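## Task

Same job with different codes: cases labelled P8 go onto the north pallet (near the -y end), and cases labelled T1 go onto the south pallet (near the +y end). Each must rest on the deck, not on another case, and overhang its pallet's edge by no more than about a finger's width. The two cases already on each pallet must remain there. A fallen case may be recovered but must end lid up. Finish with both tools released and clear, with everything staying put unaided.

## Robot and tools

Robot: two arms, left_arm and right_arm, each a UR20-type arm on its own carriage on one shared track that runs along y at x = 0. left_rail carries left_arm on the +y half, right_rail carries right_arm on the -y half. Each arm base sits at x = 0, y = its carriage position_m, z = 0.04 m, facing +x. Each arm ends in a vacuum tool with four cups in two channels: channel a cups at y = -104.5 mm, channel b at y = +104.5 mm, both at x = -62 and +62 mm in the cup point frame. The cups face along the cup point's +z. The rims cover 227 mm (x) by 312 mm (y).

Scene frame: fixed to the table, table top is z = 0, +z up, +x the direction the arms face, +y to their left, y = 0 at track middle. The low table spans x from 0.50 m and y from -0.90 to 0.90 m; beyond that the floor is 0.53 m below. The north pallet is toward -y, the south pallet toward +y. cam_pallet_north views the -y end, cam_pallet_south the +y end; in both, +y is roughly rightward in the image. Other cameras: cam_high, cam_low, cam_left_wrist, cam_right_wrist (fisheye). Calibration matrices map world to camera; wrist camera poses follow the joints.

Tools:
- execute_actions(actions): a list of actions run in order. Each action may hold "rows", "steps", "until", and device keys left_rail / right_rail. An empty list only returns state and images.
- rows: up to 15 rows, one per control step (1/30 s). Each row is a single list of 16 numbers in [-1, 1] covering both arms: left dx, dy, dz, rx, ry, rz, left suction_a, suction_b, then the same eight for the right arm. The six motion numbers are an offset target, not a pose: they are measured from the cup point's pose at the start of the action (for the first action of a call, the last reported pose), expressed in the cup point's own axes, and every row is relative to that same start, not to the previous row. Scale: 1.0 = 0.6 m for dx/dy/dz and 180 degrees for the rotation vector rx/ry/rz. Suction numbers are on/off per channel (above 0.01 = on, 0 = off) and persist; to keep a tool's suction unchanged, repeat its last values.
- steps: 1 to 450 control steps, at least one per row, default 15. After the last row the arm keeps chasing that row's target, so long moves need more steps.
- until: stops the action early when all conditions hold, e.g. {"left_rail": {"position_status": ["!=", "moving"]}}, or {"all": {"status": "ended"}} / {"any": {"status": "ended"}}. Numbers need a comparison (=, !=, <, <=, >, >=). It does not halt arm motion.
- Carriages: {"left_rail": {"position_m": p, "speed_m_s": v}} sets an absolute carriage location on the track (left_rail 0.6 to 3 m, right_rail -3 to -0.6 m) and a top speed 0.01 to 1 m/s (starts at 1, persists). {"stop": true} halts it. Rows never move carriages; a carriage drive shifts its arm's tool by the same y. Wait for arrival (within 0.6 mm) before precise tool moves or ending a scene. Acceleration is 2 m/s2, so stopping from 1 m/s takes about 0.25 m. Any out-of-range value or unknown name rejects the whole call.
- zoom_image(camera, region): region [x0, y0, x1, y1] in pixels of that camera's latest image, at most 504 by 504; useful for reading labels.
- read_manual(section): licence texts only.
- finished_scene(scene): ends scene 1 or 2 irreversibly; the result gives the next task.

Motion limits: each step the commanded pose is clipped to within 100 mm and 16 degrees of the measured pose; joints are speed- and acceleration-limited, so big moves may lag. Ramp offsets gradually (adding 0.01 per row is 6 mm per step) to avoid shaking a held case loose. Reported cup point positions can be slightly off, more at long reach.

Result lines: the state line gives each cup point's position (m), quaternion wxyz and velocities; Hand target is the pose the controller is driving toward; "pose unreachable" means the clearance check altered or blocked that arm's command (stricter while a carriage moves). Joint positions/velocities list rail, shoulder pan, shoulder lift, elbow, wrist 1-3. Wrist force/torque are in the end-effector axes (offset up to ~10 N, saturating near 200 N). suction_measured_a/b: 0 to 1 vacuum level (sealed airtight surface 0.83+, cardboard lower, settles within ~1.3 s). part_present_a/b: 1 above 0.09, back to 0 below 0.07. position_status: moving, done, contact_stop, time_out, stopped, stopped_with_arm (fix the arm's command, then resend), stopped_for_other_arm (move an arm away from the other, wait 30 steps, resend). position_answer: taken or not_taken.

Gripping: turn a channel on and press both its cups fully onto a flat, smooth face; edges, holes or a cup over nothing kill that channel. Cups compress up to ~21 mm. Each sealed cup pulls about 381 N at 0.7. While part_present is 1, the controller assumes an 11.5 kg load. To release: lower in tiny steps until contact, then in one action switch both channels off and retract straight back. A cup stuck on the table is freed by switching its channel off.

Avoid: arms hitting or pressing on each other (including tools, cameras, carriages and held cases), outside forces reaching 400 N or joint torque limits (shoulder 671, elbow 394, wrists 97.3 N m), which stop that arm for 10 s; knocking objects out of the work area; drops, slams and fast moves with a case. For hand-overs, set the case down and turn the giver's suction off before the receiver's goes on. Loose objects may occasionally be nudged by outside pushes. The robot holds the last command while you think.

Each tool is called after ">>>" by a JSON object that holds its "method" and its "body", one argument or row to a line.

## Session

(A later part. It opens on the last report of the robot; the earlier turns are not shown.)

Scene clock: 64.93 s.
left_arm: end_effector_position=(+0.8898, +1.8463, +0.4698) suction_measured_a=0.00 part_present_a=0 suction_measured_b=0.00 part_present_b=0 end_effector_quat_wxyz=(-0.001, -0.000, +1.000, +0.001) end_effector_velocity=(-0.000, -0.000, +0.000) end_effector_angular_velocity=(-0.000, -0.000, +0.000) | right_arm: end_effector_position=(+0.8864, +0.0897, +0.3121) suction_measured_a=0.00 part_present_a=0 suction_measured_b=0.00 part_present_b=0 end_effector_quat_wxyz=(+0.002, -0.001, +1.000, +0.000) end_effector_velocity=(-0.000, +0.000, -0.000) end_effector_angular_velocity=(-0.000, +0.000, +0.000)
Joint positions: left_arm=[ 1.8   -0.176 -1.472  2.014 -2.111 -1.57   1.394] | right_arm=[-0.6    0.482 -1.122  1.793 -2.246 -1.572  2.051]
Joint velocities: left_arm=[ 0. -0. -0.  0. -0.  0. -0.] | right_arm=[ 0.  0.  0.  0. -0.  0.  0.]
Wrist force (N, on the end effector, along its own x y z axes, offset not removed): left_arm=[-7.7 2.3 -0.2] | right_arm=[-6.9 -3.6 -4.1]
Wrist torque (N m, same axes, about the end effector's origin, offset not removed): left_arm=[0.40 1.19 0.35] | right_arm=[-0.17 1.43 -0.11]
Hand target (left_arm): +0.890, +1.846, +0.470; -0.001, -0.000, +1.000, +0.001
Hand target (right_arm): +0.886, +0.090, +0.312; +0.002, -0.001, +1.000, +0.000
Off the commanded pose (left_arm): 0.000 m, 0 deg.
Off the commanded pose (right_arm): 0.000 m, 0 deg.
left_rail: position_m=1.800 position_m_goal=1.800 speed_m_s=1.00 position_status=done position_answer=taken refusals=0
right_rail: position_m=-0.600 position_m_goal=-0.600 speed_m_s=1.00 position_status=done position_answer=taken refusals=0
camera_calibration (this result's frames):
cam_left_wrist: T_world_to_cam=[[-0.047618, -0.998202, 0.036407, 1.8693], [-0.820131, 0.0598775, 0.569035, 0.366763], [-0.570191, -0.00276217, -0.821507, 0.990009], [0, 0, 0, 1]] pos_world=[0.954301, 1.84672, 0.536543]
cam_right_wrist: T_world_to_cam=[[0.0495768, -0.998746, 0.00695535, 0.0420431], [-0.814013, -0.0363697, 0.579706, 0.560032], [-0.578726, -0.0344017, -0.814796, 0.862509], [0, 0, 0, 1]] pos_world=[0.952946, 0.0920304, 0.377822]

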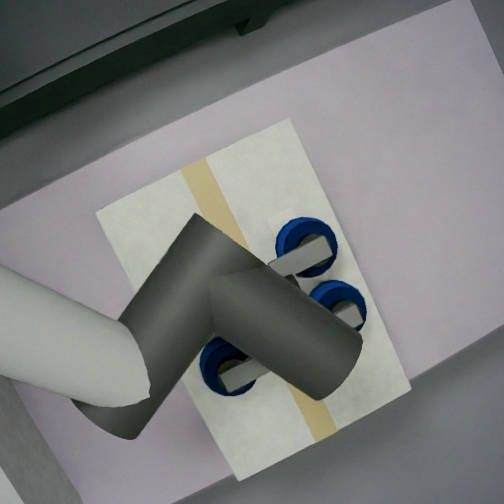

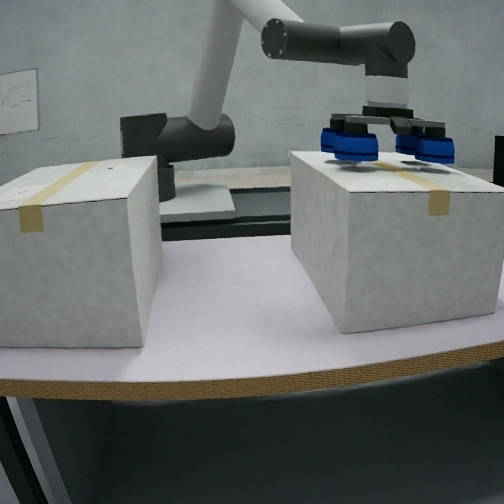

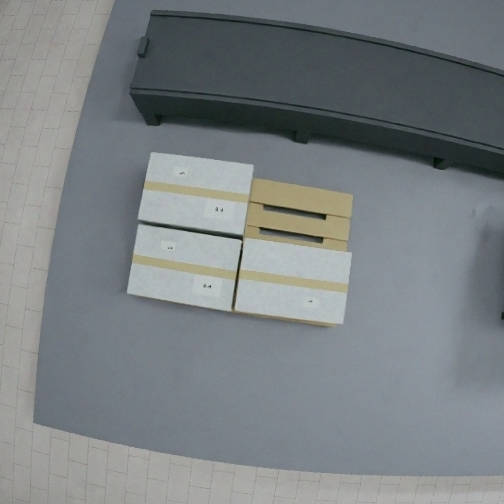

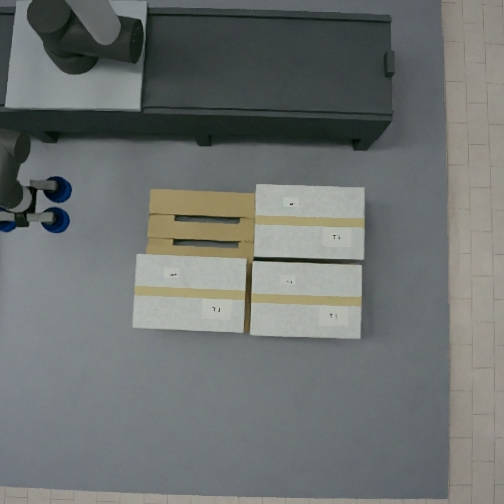

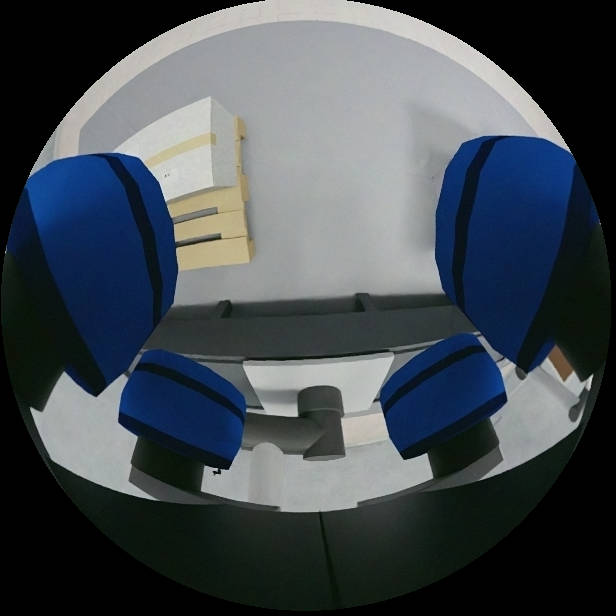

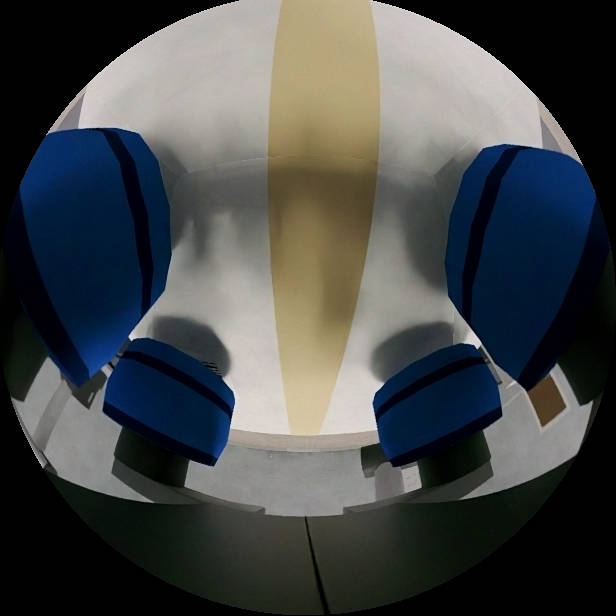

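>>> {"method": "execute_actions", "body": {
  "actions": [
    {"rows":[[0,0,0,0,0,0,0,0,0,-0.017,0.06,0,0,0,1,1]],"steps":60},
    {"rows":[[0,0,0,0,0,0,0,0,0,0,-0.05,0,0,0,1,1],[0,0,0,0,0,0,0,0,0,0,-0.15,0,0,0,1,1],[0,0,0,0,0,0,0,0,0,0,-0.6,0,0,0,1,1]],"steps":50},
    {"left_rail":{"position_m":0.6},"right_rail":{"position_m":-3.0},"steps":150,"until":{"all":{"status":"ended"}}},
    {"rows":[[0,-0.742,0,0,0,0,0,0,0.128,-0.09,0,0,0,0.5,1,1]],"steps":50},
    {"rows":[[0,-0.742,0,0,0,0,0,0,0,0,0.64,0,0,0,1,1]],"steps":50},
    {"rows":[[0,-0.742,0,0,0,0,0,0,0,0,0,0,0,0,1,1]],"steps":50},
    {"rows":[[0,0,0.25,0,0,0,1,1,0,0,0,0,0,0,1,1]],"steps":40}
  ]
}}

Scene clock: 85.87 s.
left_arm: end_effector_position=(+0.8906, -0.6892, +0.3190) suction_measured_a=0.00 part_present_a=0 suction_measured_b=0.00 part_present_b=0 end_effector_quat_wxyz=(+0.000, -0.000, +1.000, +0.001) end_effector_velocity=(-0.000, +0.000, -0.000) end_effector_angular_velocity=(+0.000, +0.000, +0.000) | right_arm: end_effector_position=(+0.8097, -2.3747, +0.2519) suction_measured_a=0.90 part_present_a=1 suction_measured_b=0.90 part_present_b=1 end_effector_quat_wxyz=(+0.001, +0.706, +0.708, +0.002) end_effector_velocity=(-0.000, +0.000, -0.000) end_effector_angular_velocity=(+0.000, +0.000, +0.000)
Joint positions: left_arm=[ 0.6   -1.095 -0.642  0.899 -1.826 -1.57   0.475] | right_arm=[-3.     0.46  -1.164  1.975 -2.386 -1.572  3.598]
Joint velocities: left_arm=[ 0.  0.  0.  0. -0. -0. -0.] | right_arm=[ 0.  0.  0.  0.  0.  0. -0.]
Wrist force (N, on the end effector, along its own x y z axes, offset not removed): left_arm=[-7.4 4.7 2.3] | right_arm=[-3.3 -3.6 26.2]
Wrist torque (N m, same axes, about the end effector's origin, offset not removed): left_arm=[0.74 1.20 0.30] | right_arm=[0.73 -5.18 -0.25]
Hand target (left_arm): +0.891, -0.689, +0.319; +0.000, -0.000, +1.000, +0.001
Hand target (right_arm): +0.810, -2.375, +0.252; +0.001, +0.706, +0.708, +0.002
Off the commanded pose (left_arm): 0.000 m, 0 deg.
Off the commanded pose (right_arm): 0.000 m, 0 deg.
left_rail: position_m=0.600 position_m_goal=0.600 speed_m_s=1.00 position_status=done position_answer=taken refusals=0
right_rail: position_m=-3.000 position_m_goal=-3.000 speed_m_s=1.00 position_status=done position_answer=taken refusals=0
camera_calibration (this result's frames):
cam_left_wrist: T_world_to_cam=[[-0.0476359, -0.998222, 0.0358355, -0.655876], [-0.821069, 0.0595625, 0.567712, 0.606018], [-0.568837, -0.00237997, -0.822447, 0.858922], [0, 0, 0, 1]] pos_world=[0.954926, -0.688762, 0.385877]
cam_right_wrist: T_world_to_cam=[[-0.998683, -0.0511726, 0.00363477, 0.684744], [-0.0394478, 0.811294, 0.583306, 1.82774], [-0.0327981, 0.582394, -0.812244, 1.70632], [0, 0, 0, 1]] pos_world=[0.811906, -2.44154, 0.317328]

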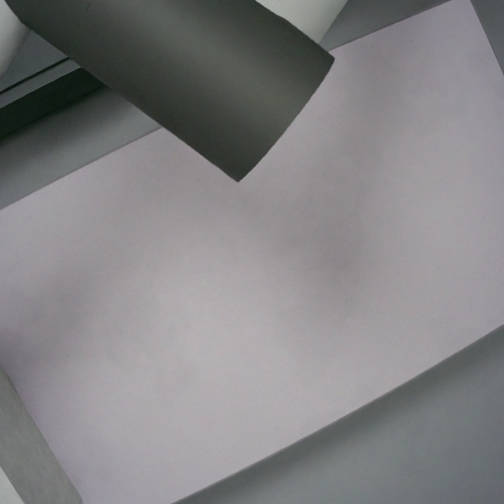

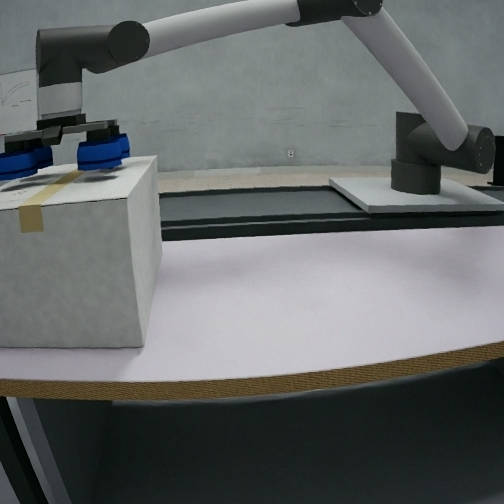

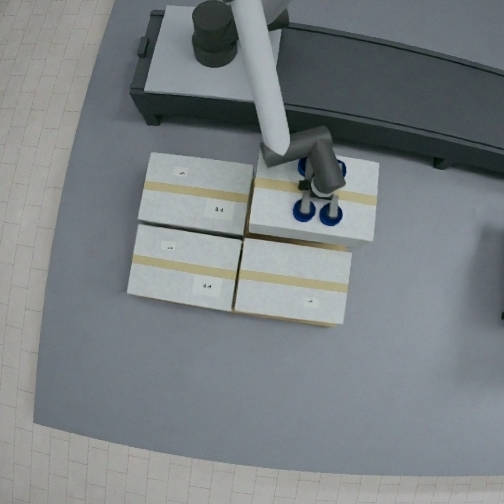

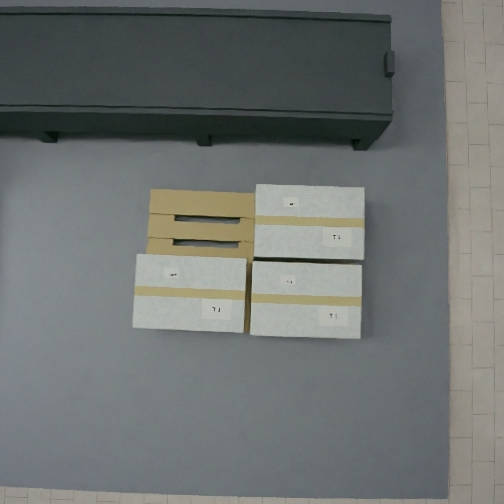

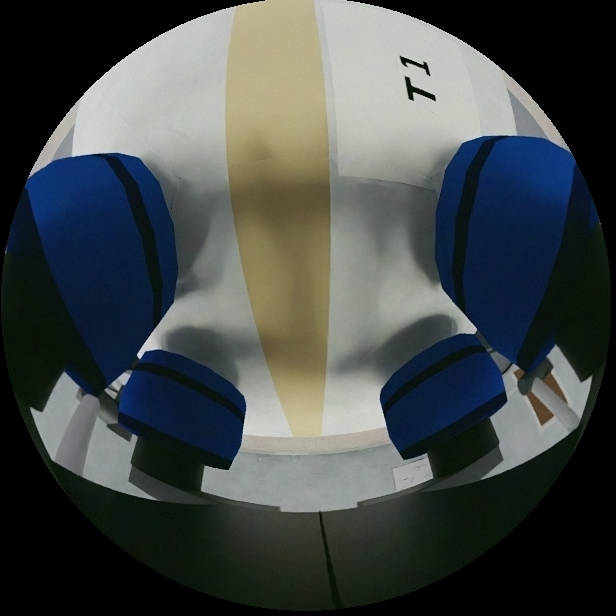

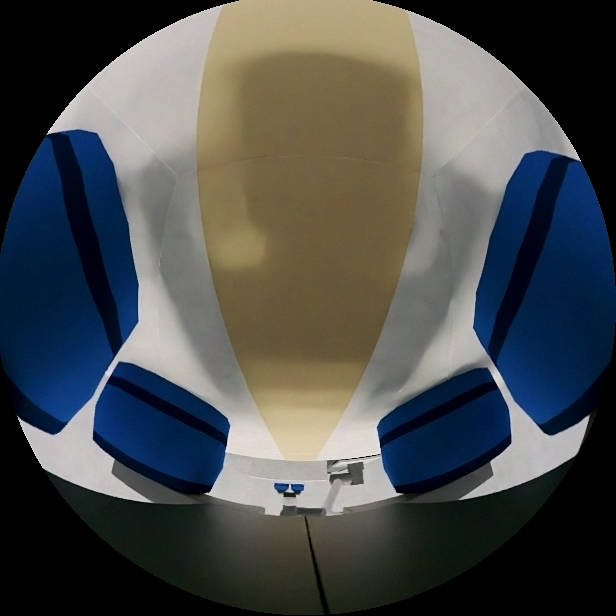

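>>> {"method": "execute_actions", "body": {
  "actions": [
    {"rows":[[0,0.027,0,0,0,0,1,1,-0.033,0,0,0,0,0,1,1]],"steps":20},
    {"rows":[[0,0,0.065,0,0,0,1,1,0,0,0.59,0,0,0,1,1]],"steps":70}
  ]
}}

Scene clock: 93.97 s.
left_arm: end_effector_position=(+0.8905, -0.6732, +0.2800) suction_measured_a=0.93 part_present_a=1 suction_measured_b=0.93 part_present_b=1 end_effector_quat_wxyz=(+0.000, -0.000, +1.000, +0.001) end_effector_velocity=(-0.000, -0.000, -0.000) end_effector_angular_velocity=(-0.000, +0.000, -0.000) | right_arm: end_effector_position=(+0.8102, -2.3939, -0.1025) suction_measured_a=0.90 part_present_a=1 suction_measured_b=0.90 part_present_b=1 end_effector_quat_wxyz=(+0.001, +0.706, +0.708, +0.002) end_effector_velocity=(-0.000, -0.000, -0.000) end_effector_angular_velocity=(-0.000, +0.000, -0.000)
Joint positions: left_arm=[ 0.6   -1.09  -0.645  0.96  -1.884 -1.57   0.48 ] | right_arm=[-3.     0.443 -0.777  2.046 -2.843 -1.572  3.581]
Joint velocities: left_arm=[ 0. -0.  0.  0. -0. -0.  0.] | right_arm=[ 0.  0.  0. -0.  0. -0.  0.]
Wrist force (N, on the end effector, along its own x y z axes, offset not removed): left_arm=[-6.2 2.2 10.5] | right_arm=[-3.3 -8.1 35.0]
Wrist torque (N m, same axes, about the end effector's origin, offset not removed): left_arm=[-0.19 -4.25 0.27] | right_arm=[0.10 -5.17 -0.16]
Hand target (left_arm): +0.891, -0.673, +0.280; +0.000, -0.000, +1.000, +0.001
Hand target (right_arm): +0.810, -2.394, -0.103; +0.001, +0.706, +0.708, +0.002
Off the commanded pose (left_arm): 0.000 m, 0 deg.
Off the commanded pose (right_arm): 0.001 m, 0 deg.
left_rail: position_m=0.600 position_m_goal=0.600 speed_m_s=1.00 position_status=done position_answer=taken refusals=0
right_rail: position_m=-3.000 position_m_goal=-3.000 speed_m_s=1.00 position_status=done position_answer=taken refusals=0
camera_calibration (this result's frames):
cam_left_wrist: T_world_to_cam=[[-0.0476474, -0.998222, 0.0358005, -0.638471], [-0.821055, 0.0595522, 0.567734, 0.627192], [-0.568857, -0.00234315, -0.822433, 0.826872], [0, 0, 0, 1]] pos_world=[0.95491, -0.672749, 0.346826]
cam_right_wrist: T_world_to_cam=[[-0.998682, -0.0511973, 0.00364467, 0.68546], [-0.0394645, 0.811336, 0.583246, 2.05023], [-0.0328177, 0.582333, -0.812287, 1.42955], [0, 0, 0, 1]] pos_world=[0.812382, -2.46081, -0.037085]

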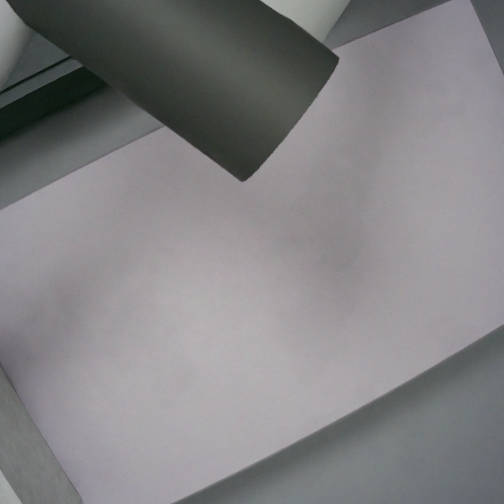

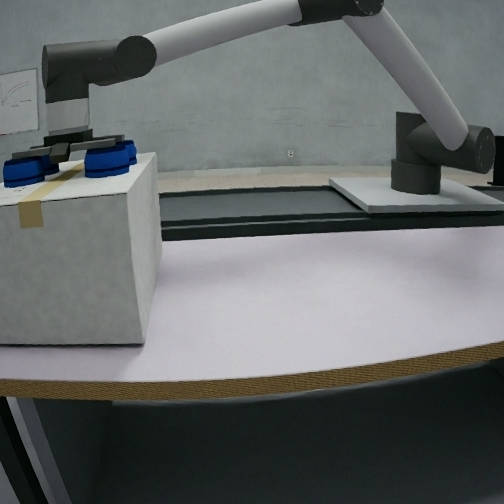

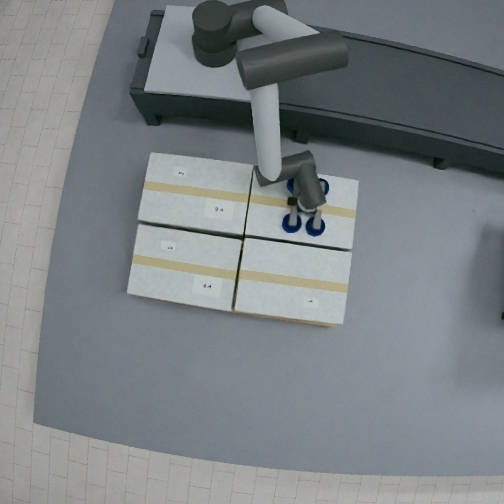

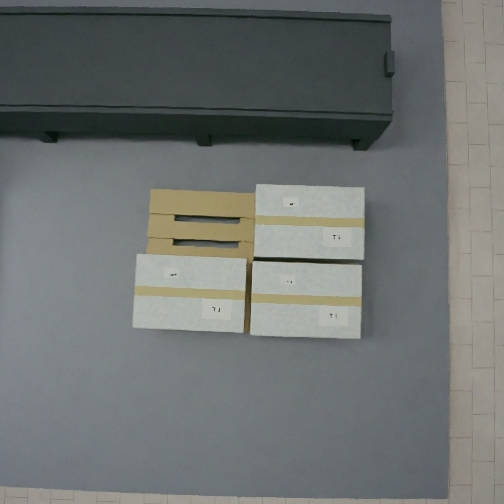

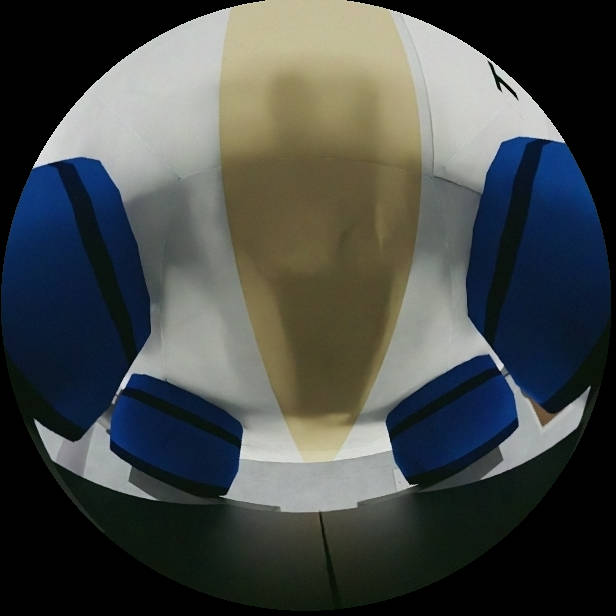

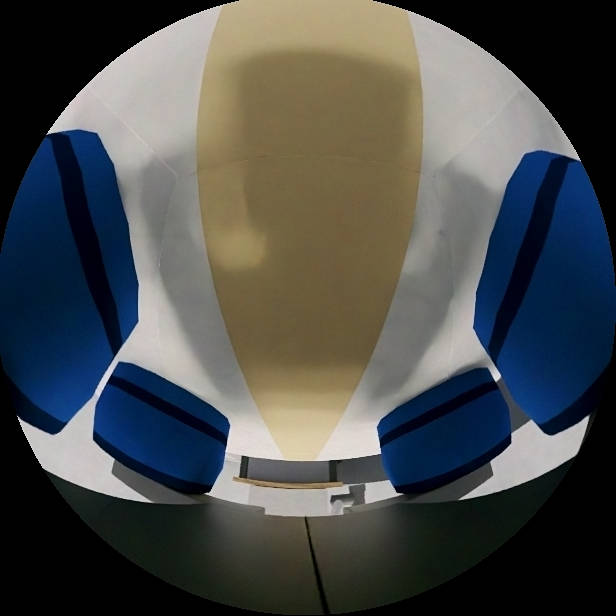

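>>> {"method": "execute_actions", "body": {
  "actions": [
    {"rows":[[0,0,-0.04,0,0,0,1,1,0,0,0.022,0,0,0,1,1],[0,0,-0.15,0,0,0,1,1,0,0,0.022,0,0,0,1,1]],"steps":25},
    {"rows":[[0,0,0,0,0,0,1,1,0,0,-0.6,0,0,0,0,0]],"left_rail":{"position_m":3.0},"steps":150,"until":{"all":{"status":"ended"}}},
    {"rows":[[0.1,0.6,0,0,0,0,1,1,0,0,0,0,0,0,0,0]],"steps":45},
    {"rows":[[0,0.59,0,0,0,0.5,1,1,0,0,0,0,0,0,0,0]],"steps":60},
    {"rows":[[0,0,0.2,0,0,0,1,1,0,0,0,0,0,0,0,0]],"steps":30}
  ]
}}

Scene clock: 109.13 s.
left_arm: end_effector_position=(+0.8303, +2.4405, +0.2507) suction_measured_a=0.93 part_present_a=1 suction_measured_b=0.93 part_present_b=1 end_effector_quat_wxyz=(-0.001, +0.707, +0.707, +0.000) end_effector_velocity=(+0.000, +0.000, -0.001) end_effector_angular_velocity=(+0.000, +0.000, +0.000) | right_arm: end_effector_position=(+0.8098, -2.3943, +0.2447) suction_measured_a=0.00 part_present_a=0 suction_measured_b=0.00 part_present_b=0 end_effector_quat_wxyz=(+0.001, +0.706, +0.708, +0.002) end_effector_velocity=(+0.000, -0.000, -0.000) end_effector_angular_velocity=(-0.000, +0.000, +0.000)
Joint positions: left_arm=[ 3.    -0.795 -1.182  2.006 -2.394 -1.57   2.345] | right_arm=[-3.     0.442 -1.168  1.996 -2.403 -1.572  3.581]
Joint velocities: left_arm=[ 0.     0.     0.001  0.    -0.001  0.     0.   ] | right_arm=[ 0. -0.  0. -0.  0.  0. -0.]
Wrist force (N, on the end effector, along its own x y z axes, offset not removed): left_arm=[-8.1 1.4 9.9] | right_arm=[-6.3 -1.0 3.3]
Wrist torque (N m, same axes, about the end effector's origin, offset not removed): left_arm=[-0.19 -4.06 0.37] | right_arm=[0.46 1.54 -0.29]
Hand target (left_arm): +0.830, +2.440, +0.251; -0.001, +0.707, +0.707, +0.000
Hand target (right_arm): +0.810, -2.394, +0.245; +0.001, +0.706, +0.708, +0.002
Off the commanded pose (left_arm): 0.000 m, 0 deg.
Off the commanded pose (right_arm): 0.000 m, 0 deg.
left_rail: position_m=3.000 position_m_goal=3.000 speed_m_s=1.00 position_status=done position_answer=taken refusals=0
right_rail: position_m=-3.000 position_m_goal=-3.000 speed_m_s=1.00 position_status=done position_answer=taken refusals=0
camera_calibration (this result's frames):
cam_left_wrist: T_world_to_cam=[[-0.998162, 0.0473607, 0.037799, 0.704788], [0.0604602, 0.820056, 0.56908, -2.1793], [-0.00404523, 0.57032, -0.821413, -1.09098], [0, 0, 0, 1]] pos_world=[0.830841, 2.37598, 0.317416]
cam_right_wrist: T_world_to_cam=[[-0.998683, -0.051184, 0.00363529, 0.683789], [-0.039459, 0.811334, 0.58325, 1.84803], [-0.0328025, 0.582338, -0.812285, 1.71178], [0, 0, 0, 1]] pos_world=[0.81196, -2.4612, 0.310108]

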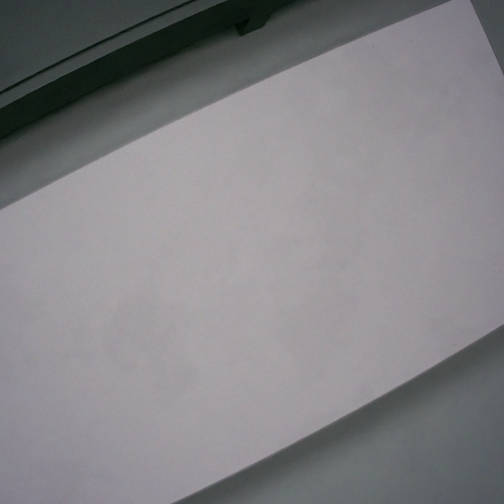

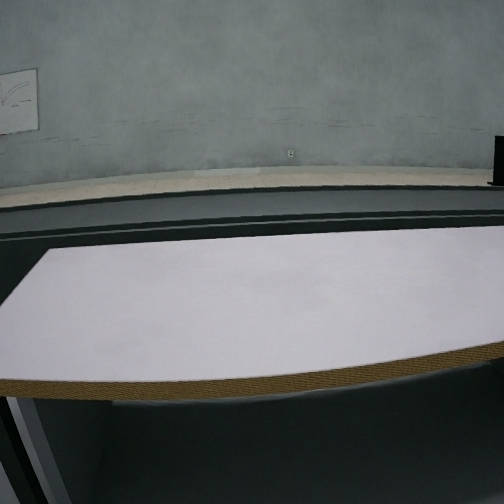

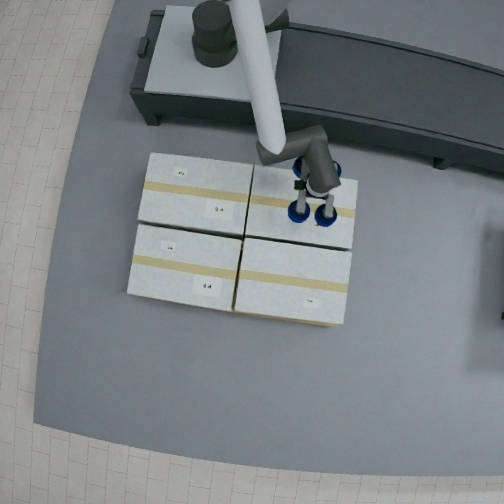

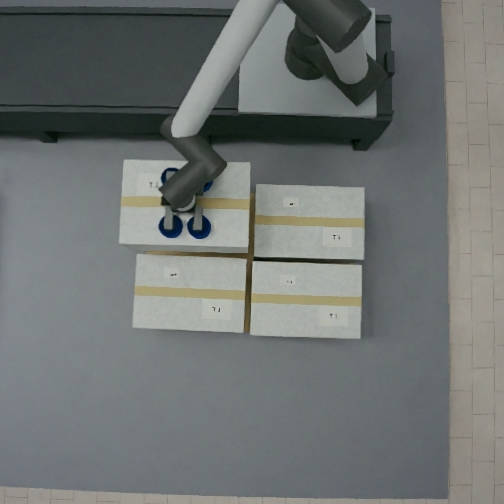

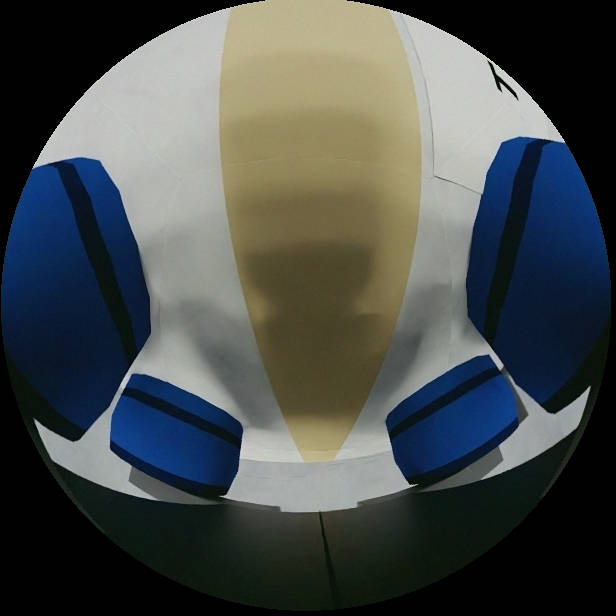

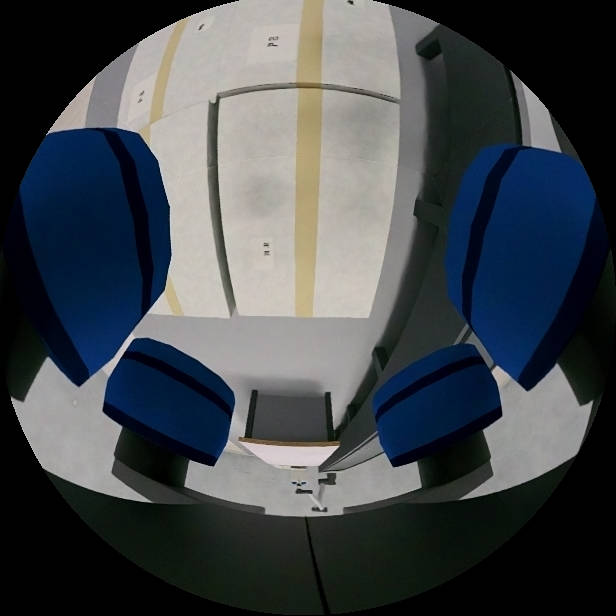

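>>> {"method": "execute_actions", "body": {
  "actions": [
    {"rows":[[0,0,0.595,0,0,0,1,1,0,0,0,0,0,0,0,0]],"steps":80},
    {"rows":[[0,0,-0.6,0,0,0,0,0,0,0,0,0,0,0,0,0]],"steps":45}
  ]
}}

Scene clock: 119.50 s.
left_arm: end_effector_position=(+0.8303, +2.4405, +0.2536) suction_measured_a=0.00 part_present_a=0 suction_measured_b=0.00 part_present_b=0 end_effector_quat_wxyz=(-0.001, +0.707, +0.707, +0.000) end_effector_velocity=(-0.000, -0.000, +0.000) end_effector_angular_velocity=(-0.000, +0.000, -0.000) | right_arm: end_effector_position=(+0.8098, -2.3943, +0.2447) suction_measured_a=0.00 part_present_a=0 suction_measured_b=0.00 part_present_b=0 end_effector_quat_wxyz=(+0.001, +0.706, +0.708, +0.002) end_effector_velocity=(+0.000, -0.000, -0.000) end_effector_angular_velocity=(-0.000, +0.000, -0.000)
Joint positions: left_arm=[ 3.    -0.795 -1.185  2.005 -2.389 -1.57   2.345] | right_arm=[-3.     0.442 -1.168  1.996 -2.403 -1.572  3.581]
Joint velocities: left_arm=[ 0.    -0.    -0.    -0.     0.001 -0.    -0.   ] | right_arm=[ 0. -0.  0. -0.  0.  0. -0.]
Wrist force (N, on the end effector, along its own x y z axes, offset not removed): left_arm=[-7.7 1.5 0.5] | right_arm=[-3.4 -0.7 0.7]
Wrist torque (N m, same axes, about the end effector's origin, offset not removed): left_arm=[0.24 1.11 0.30] | right_arm=[0.33 1.02 -0.15]
Hand target (left_arm): +0.830, +2.440, +0.254; -0.001, +0.707, +0.707, +0.000
Hand target (right_arm): +0.810, -2.394, +0.245; +0.001, +0.706, +0.708, +0.002
Off the commanded pose (left_arm): 0.001 m, 0 deg.
Off the commanded pose (right_arm): 0.000 m, 0 deg.
left_rail: position_m=3.000 position_m_goal=3.000 speed_m_s=1.00 position_status=done position_answer=taken refusals=0
right_rail: position_m=-3.000 position_m_goal=-3.000 speed_m_s=1.00 position_status=done position_answer=taken refusals=0
camera_calibration (this result's frames):
cam_left_wrist: T_world_to_cam=[[-0.998162, 0.0473579, 0.0378055, 0.704685], [0.0604617, 0.820038, 0.569106, -2.18095], [-0.00405026, 0.570346, -0.821394, -1.08864], [0, 0, 0, 1]] pos_world=[0.830844, 2.37599, 0.32035]
cam_right_wrist: T_world_to_cam=[[-0.998683, -0.0511842, 0.00363504, 0.683789], [-0.0394593, 0.811334, 0.58325, 1.84803], [-0.0328024, 0.582338, -0.812285, 1.71178], [0, 0, 0, 1]] pos_world=[0.811961, -2.4612, 0.310109]

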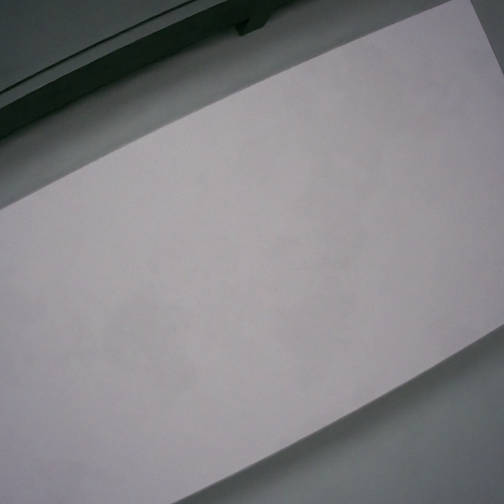

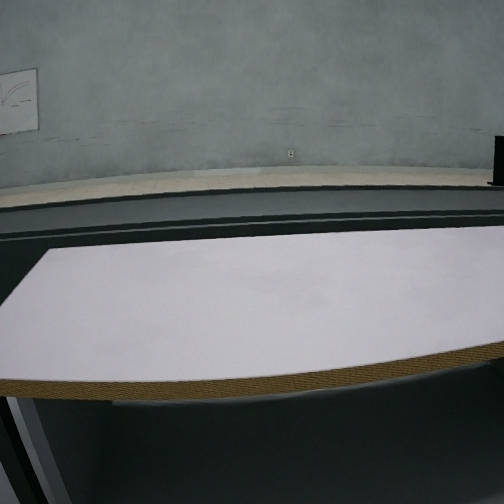

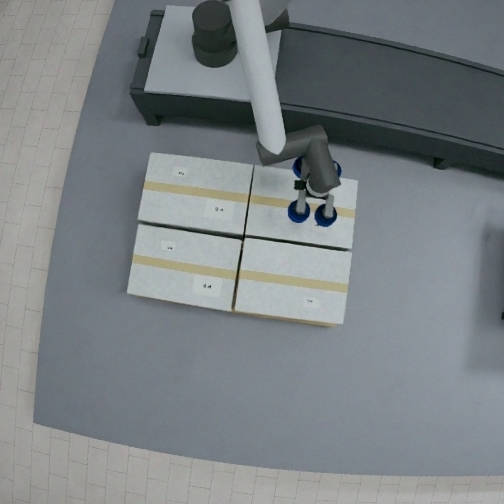

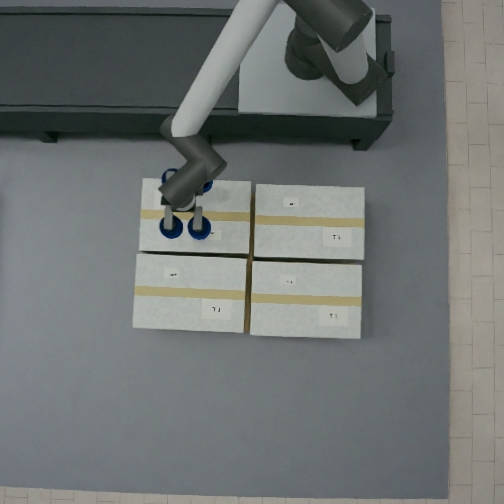

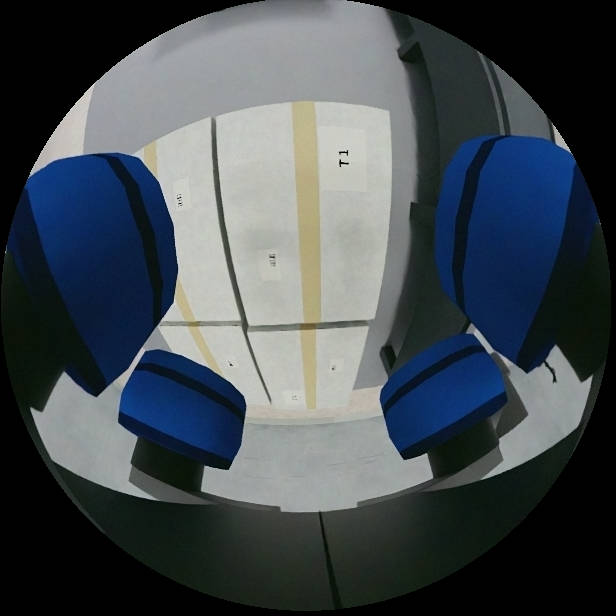

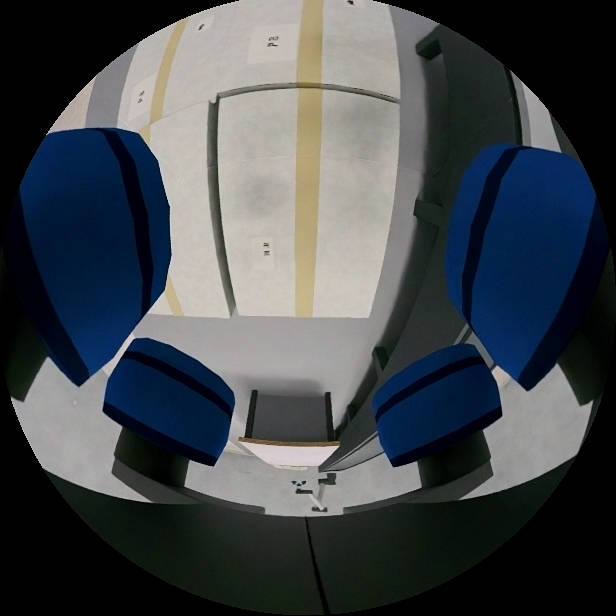

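>>> {"method": "finished_scene", "body": {
  "scene": 2
}}

The scene is finished: the task was done.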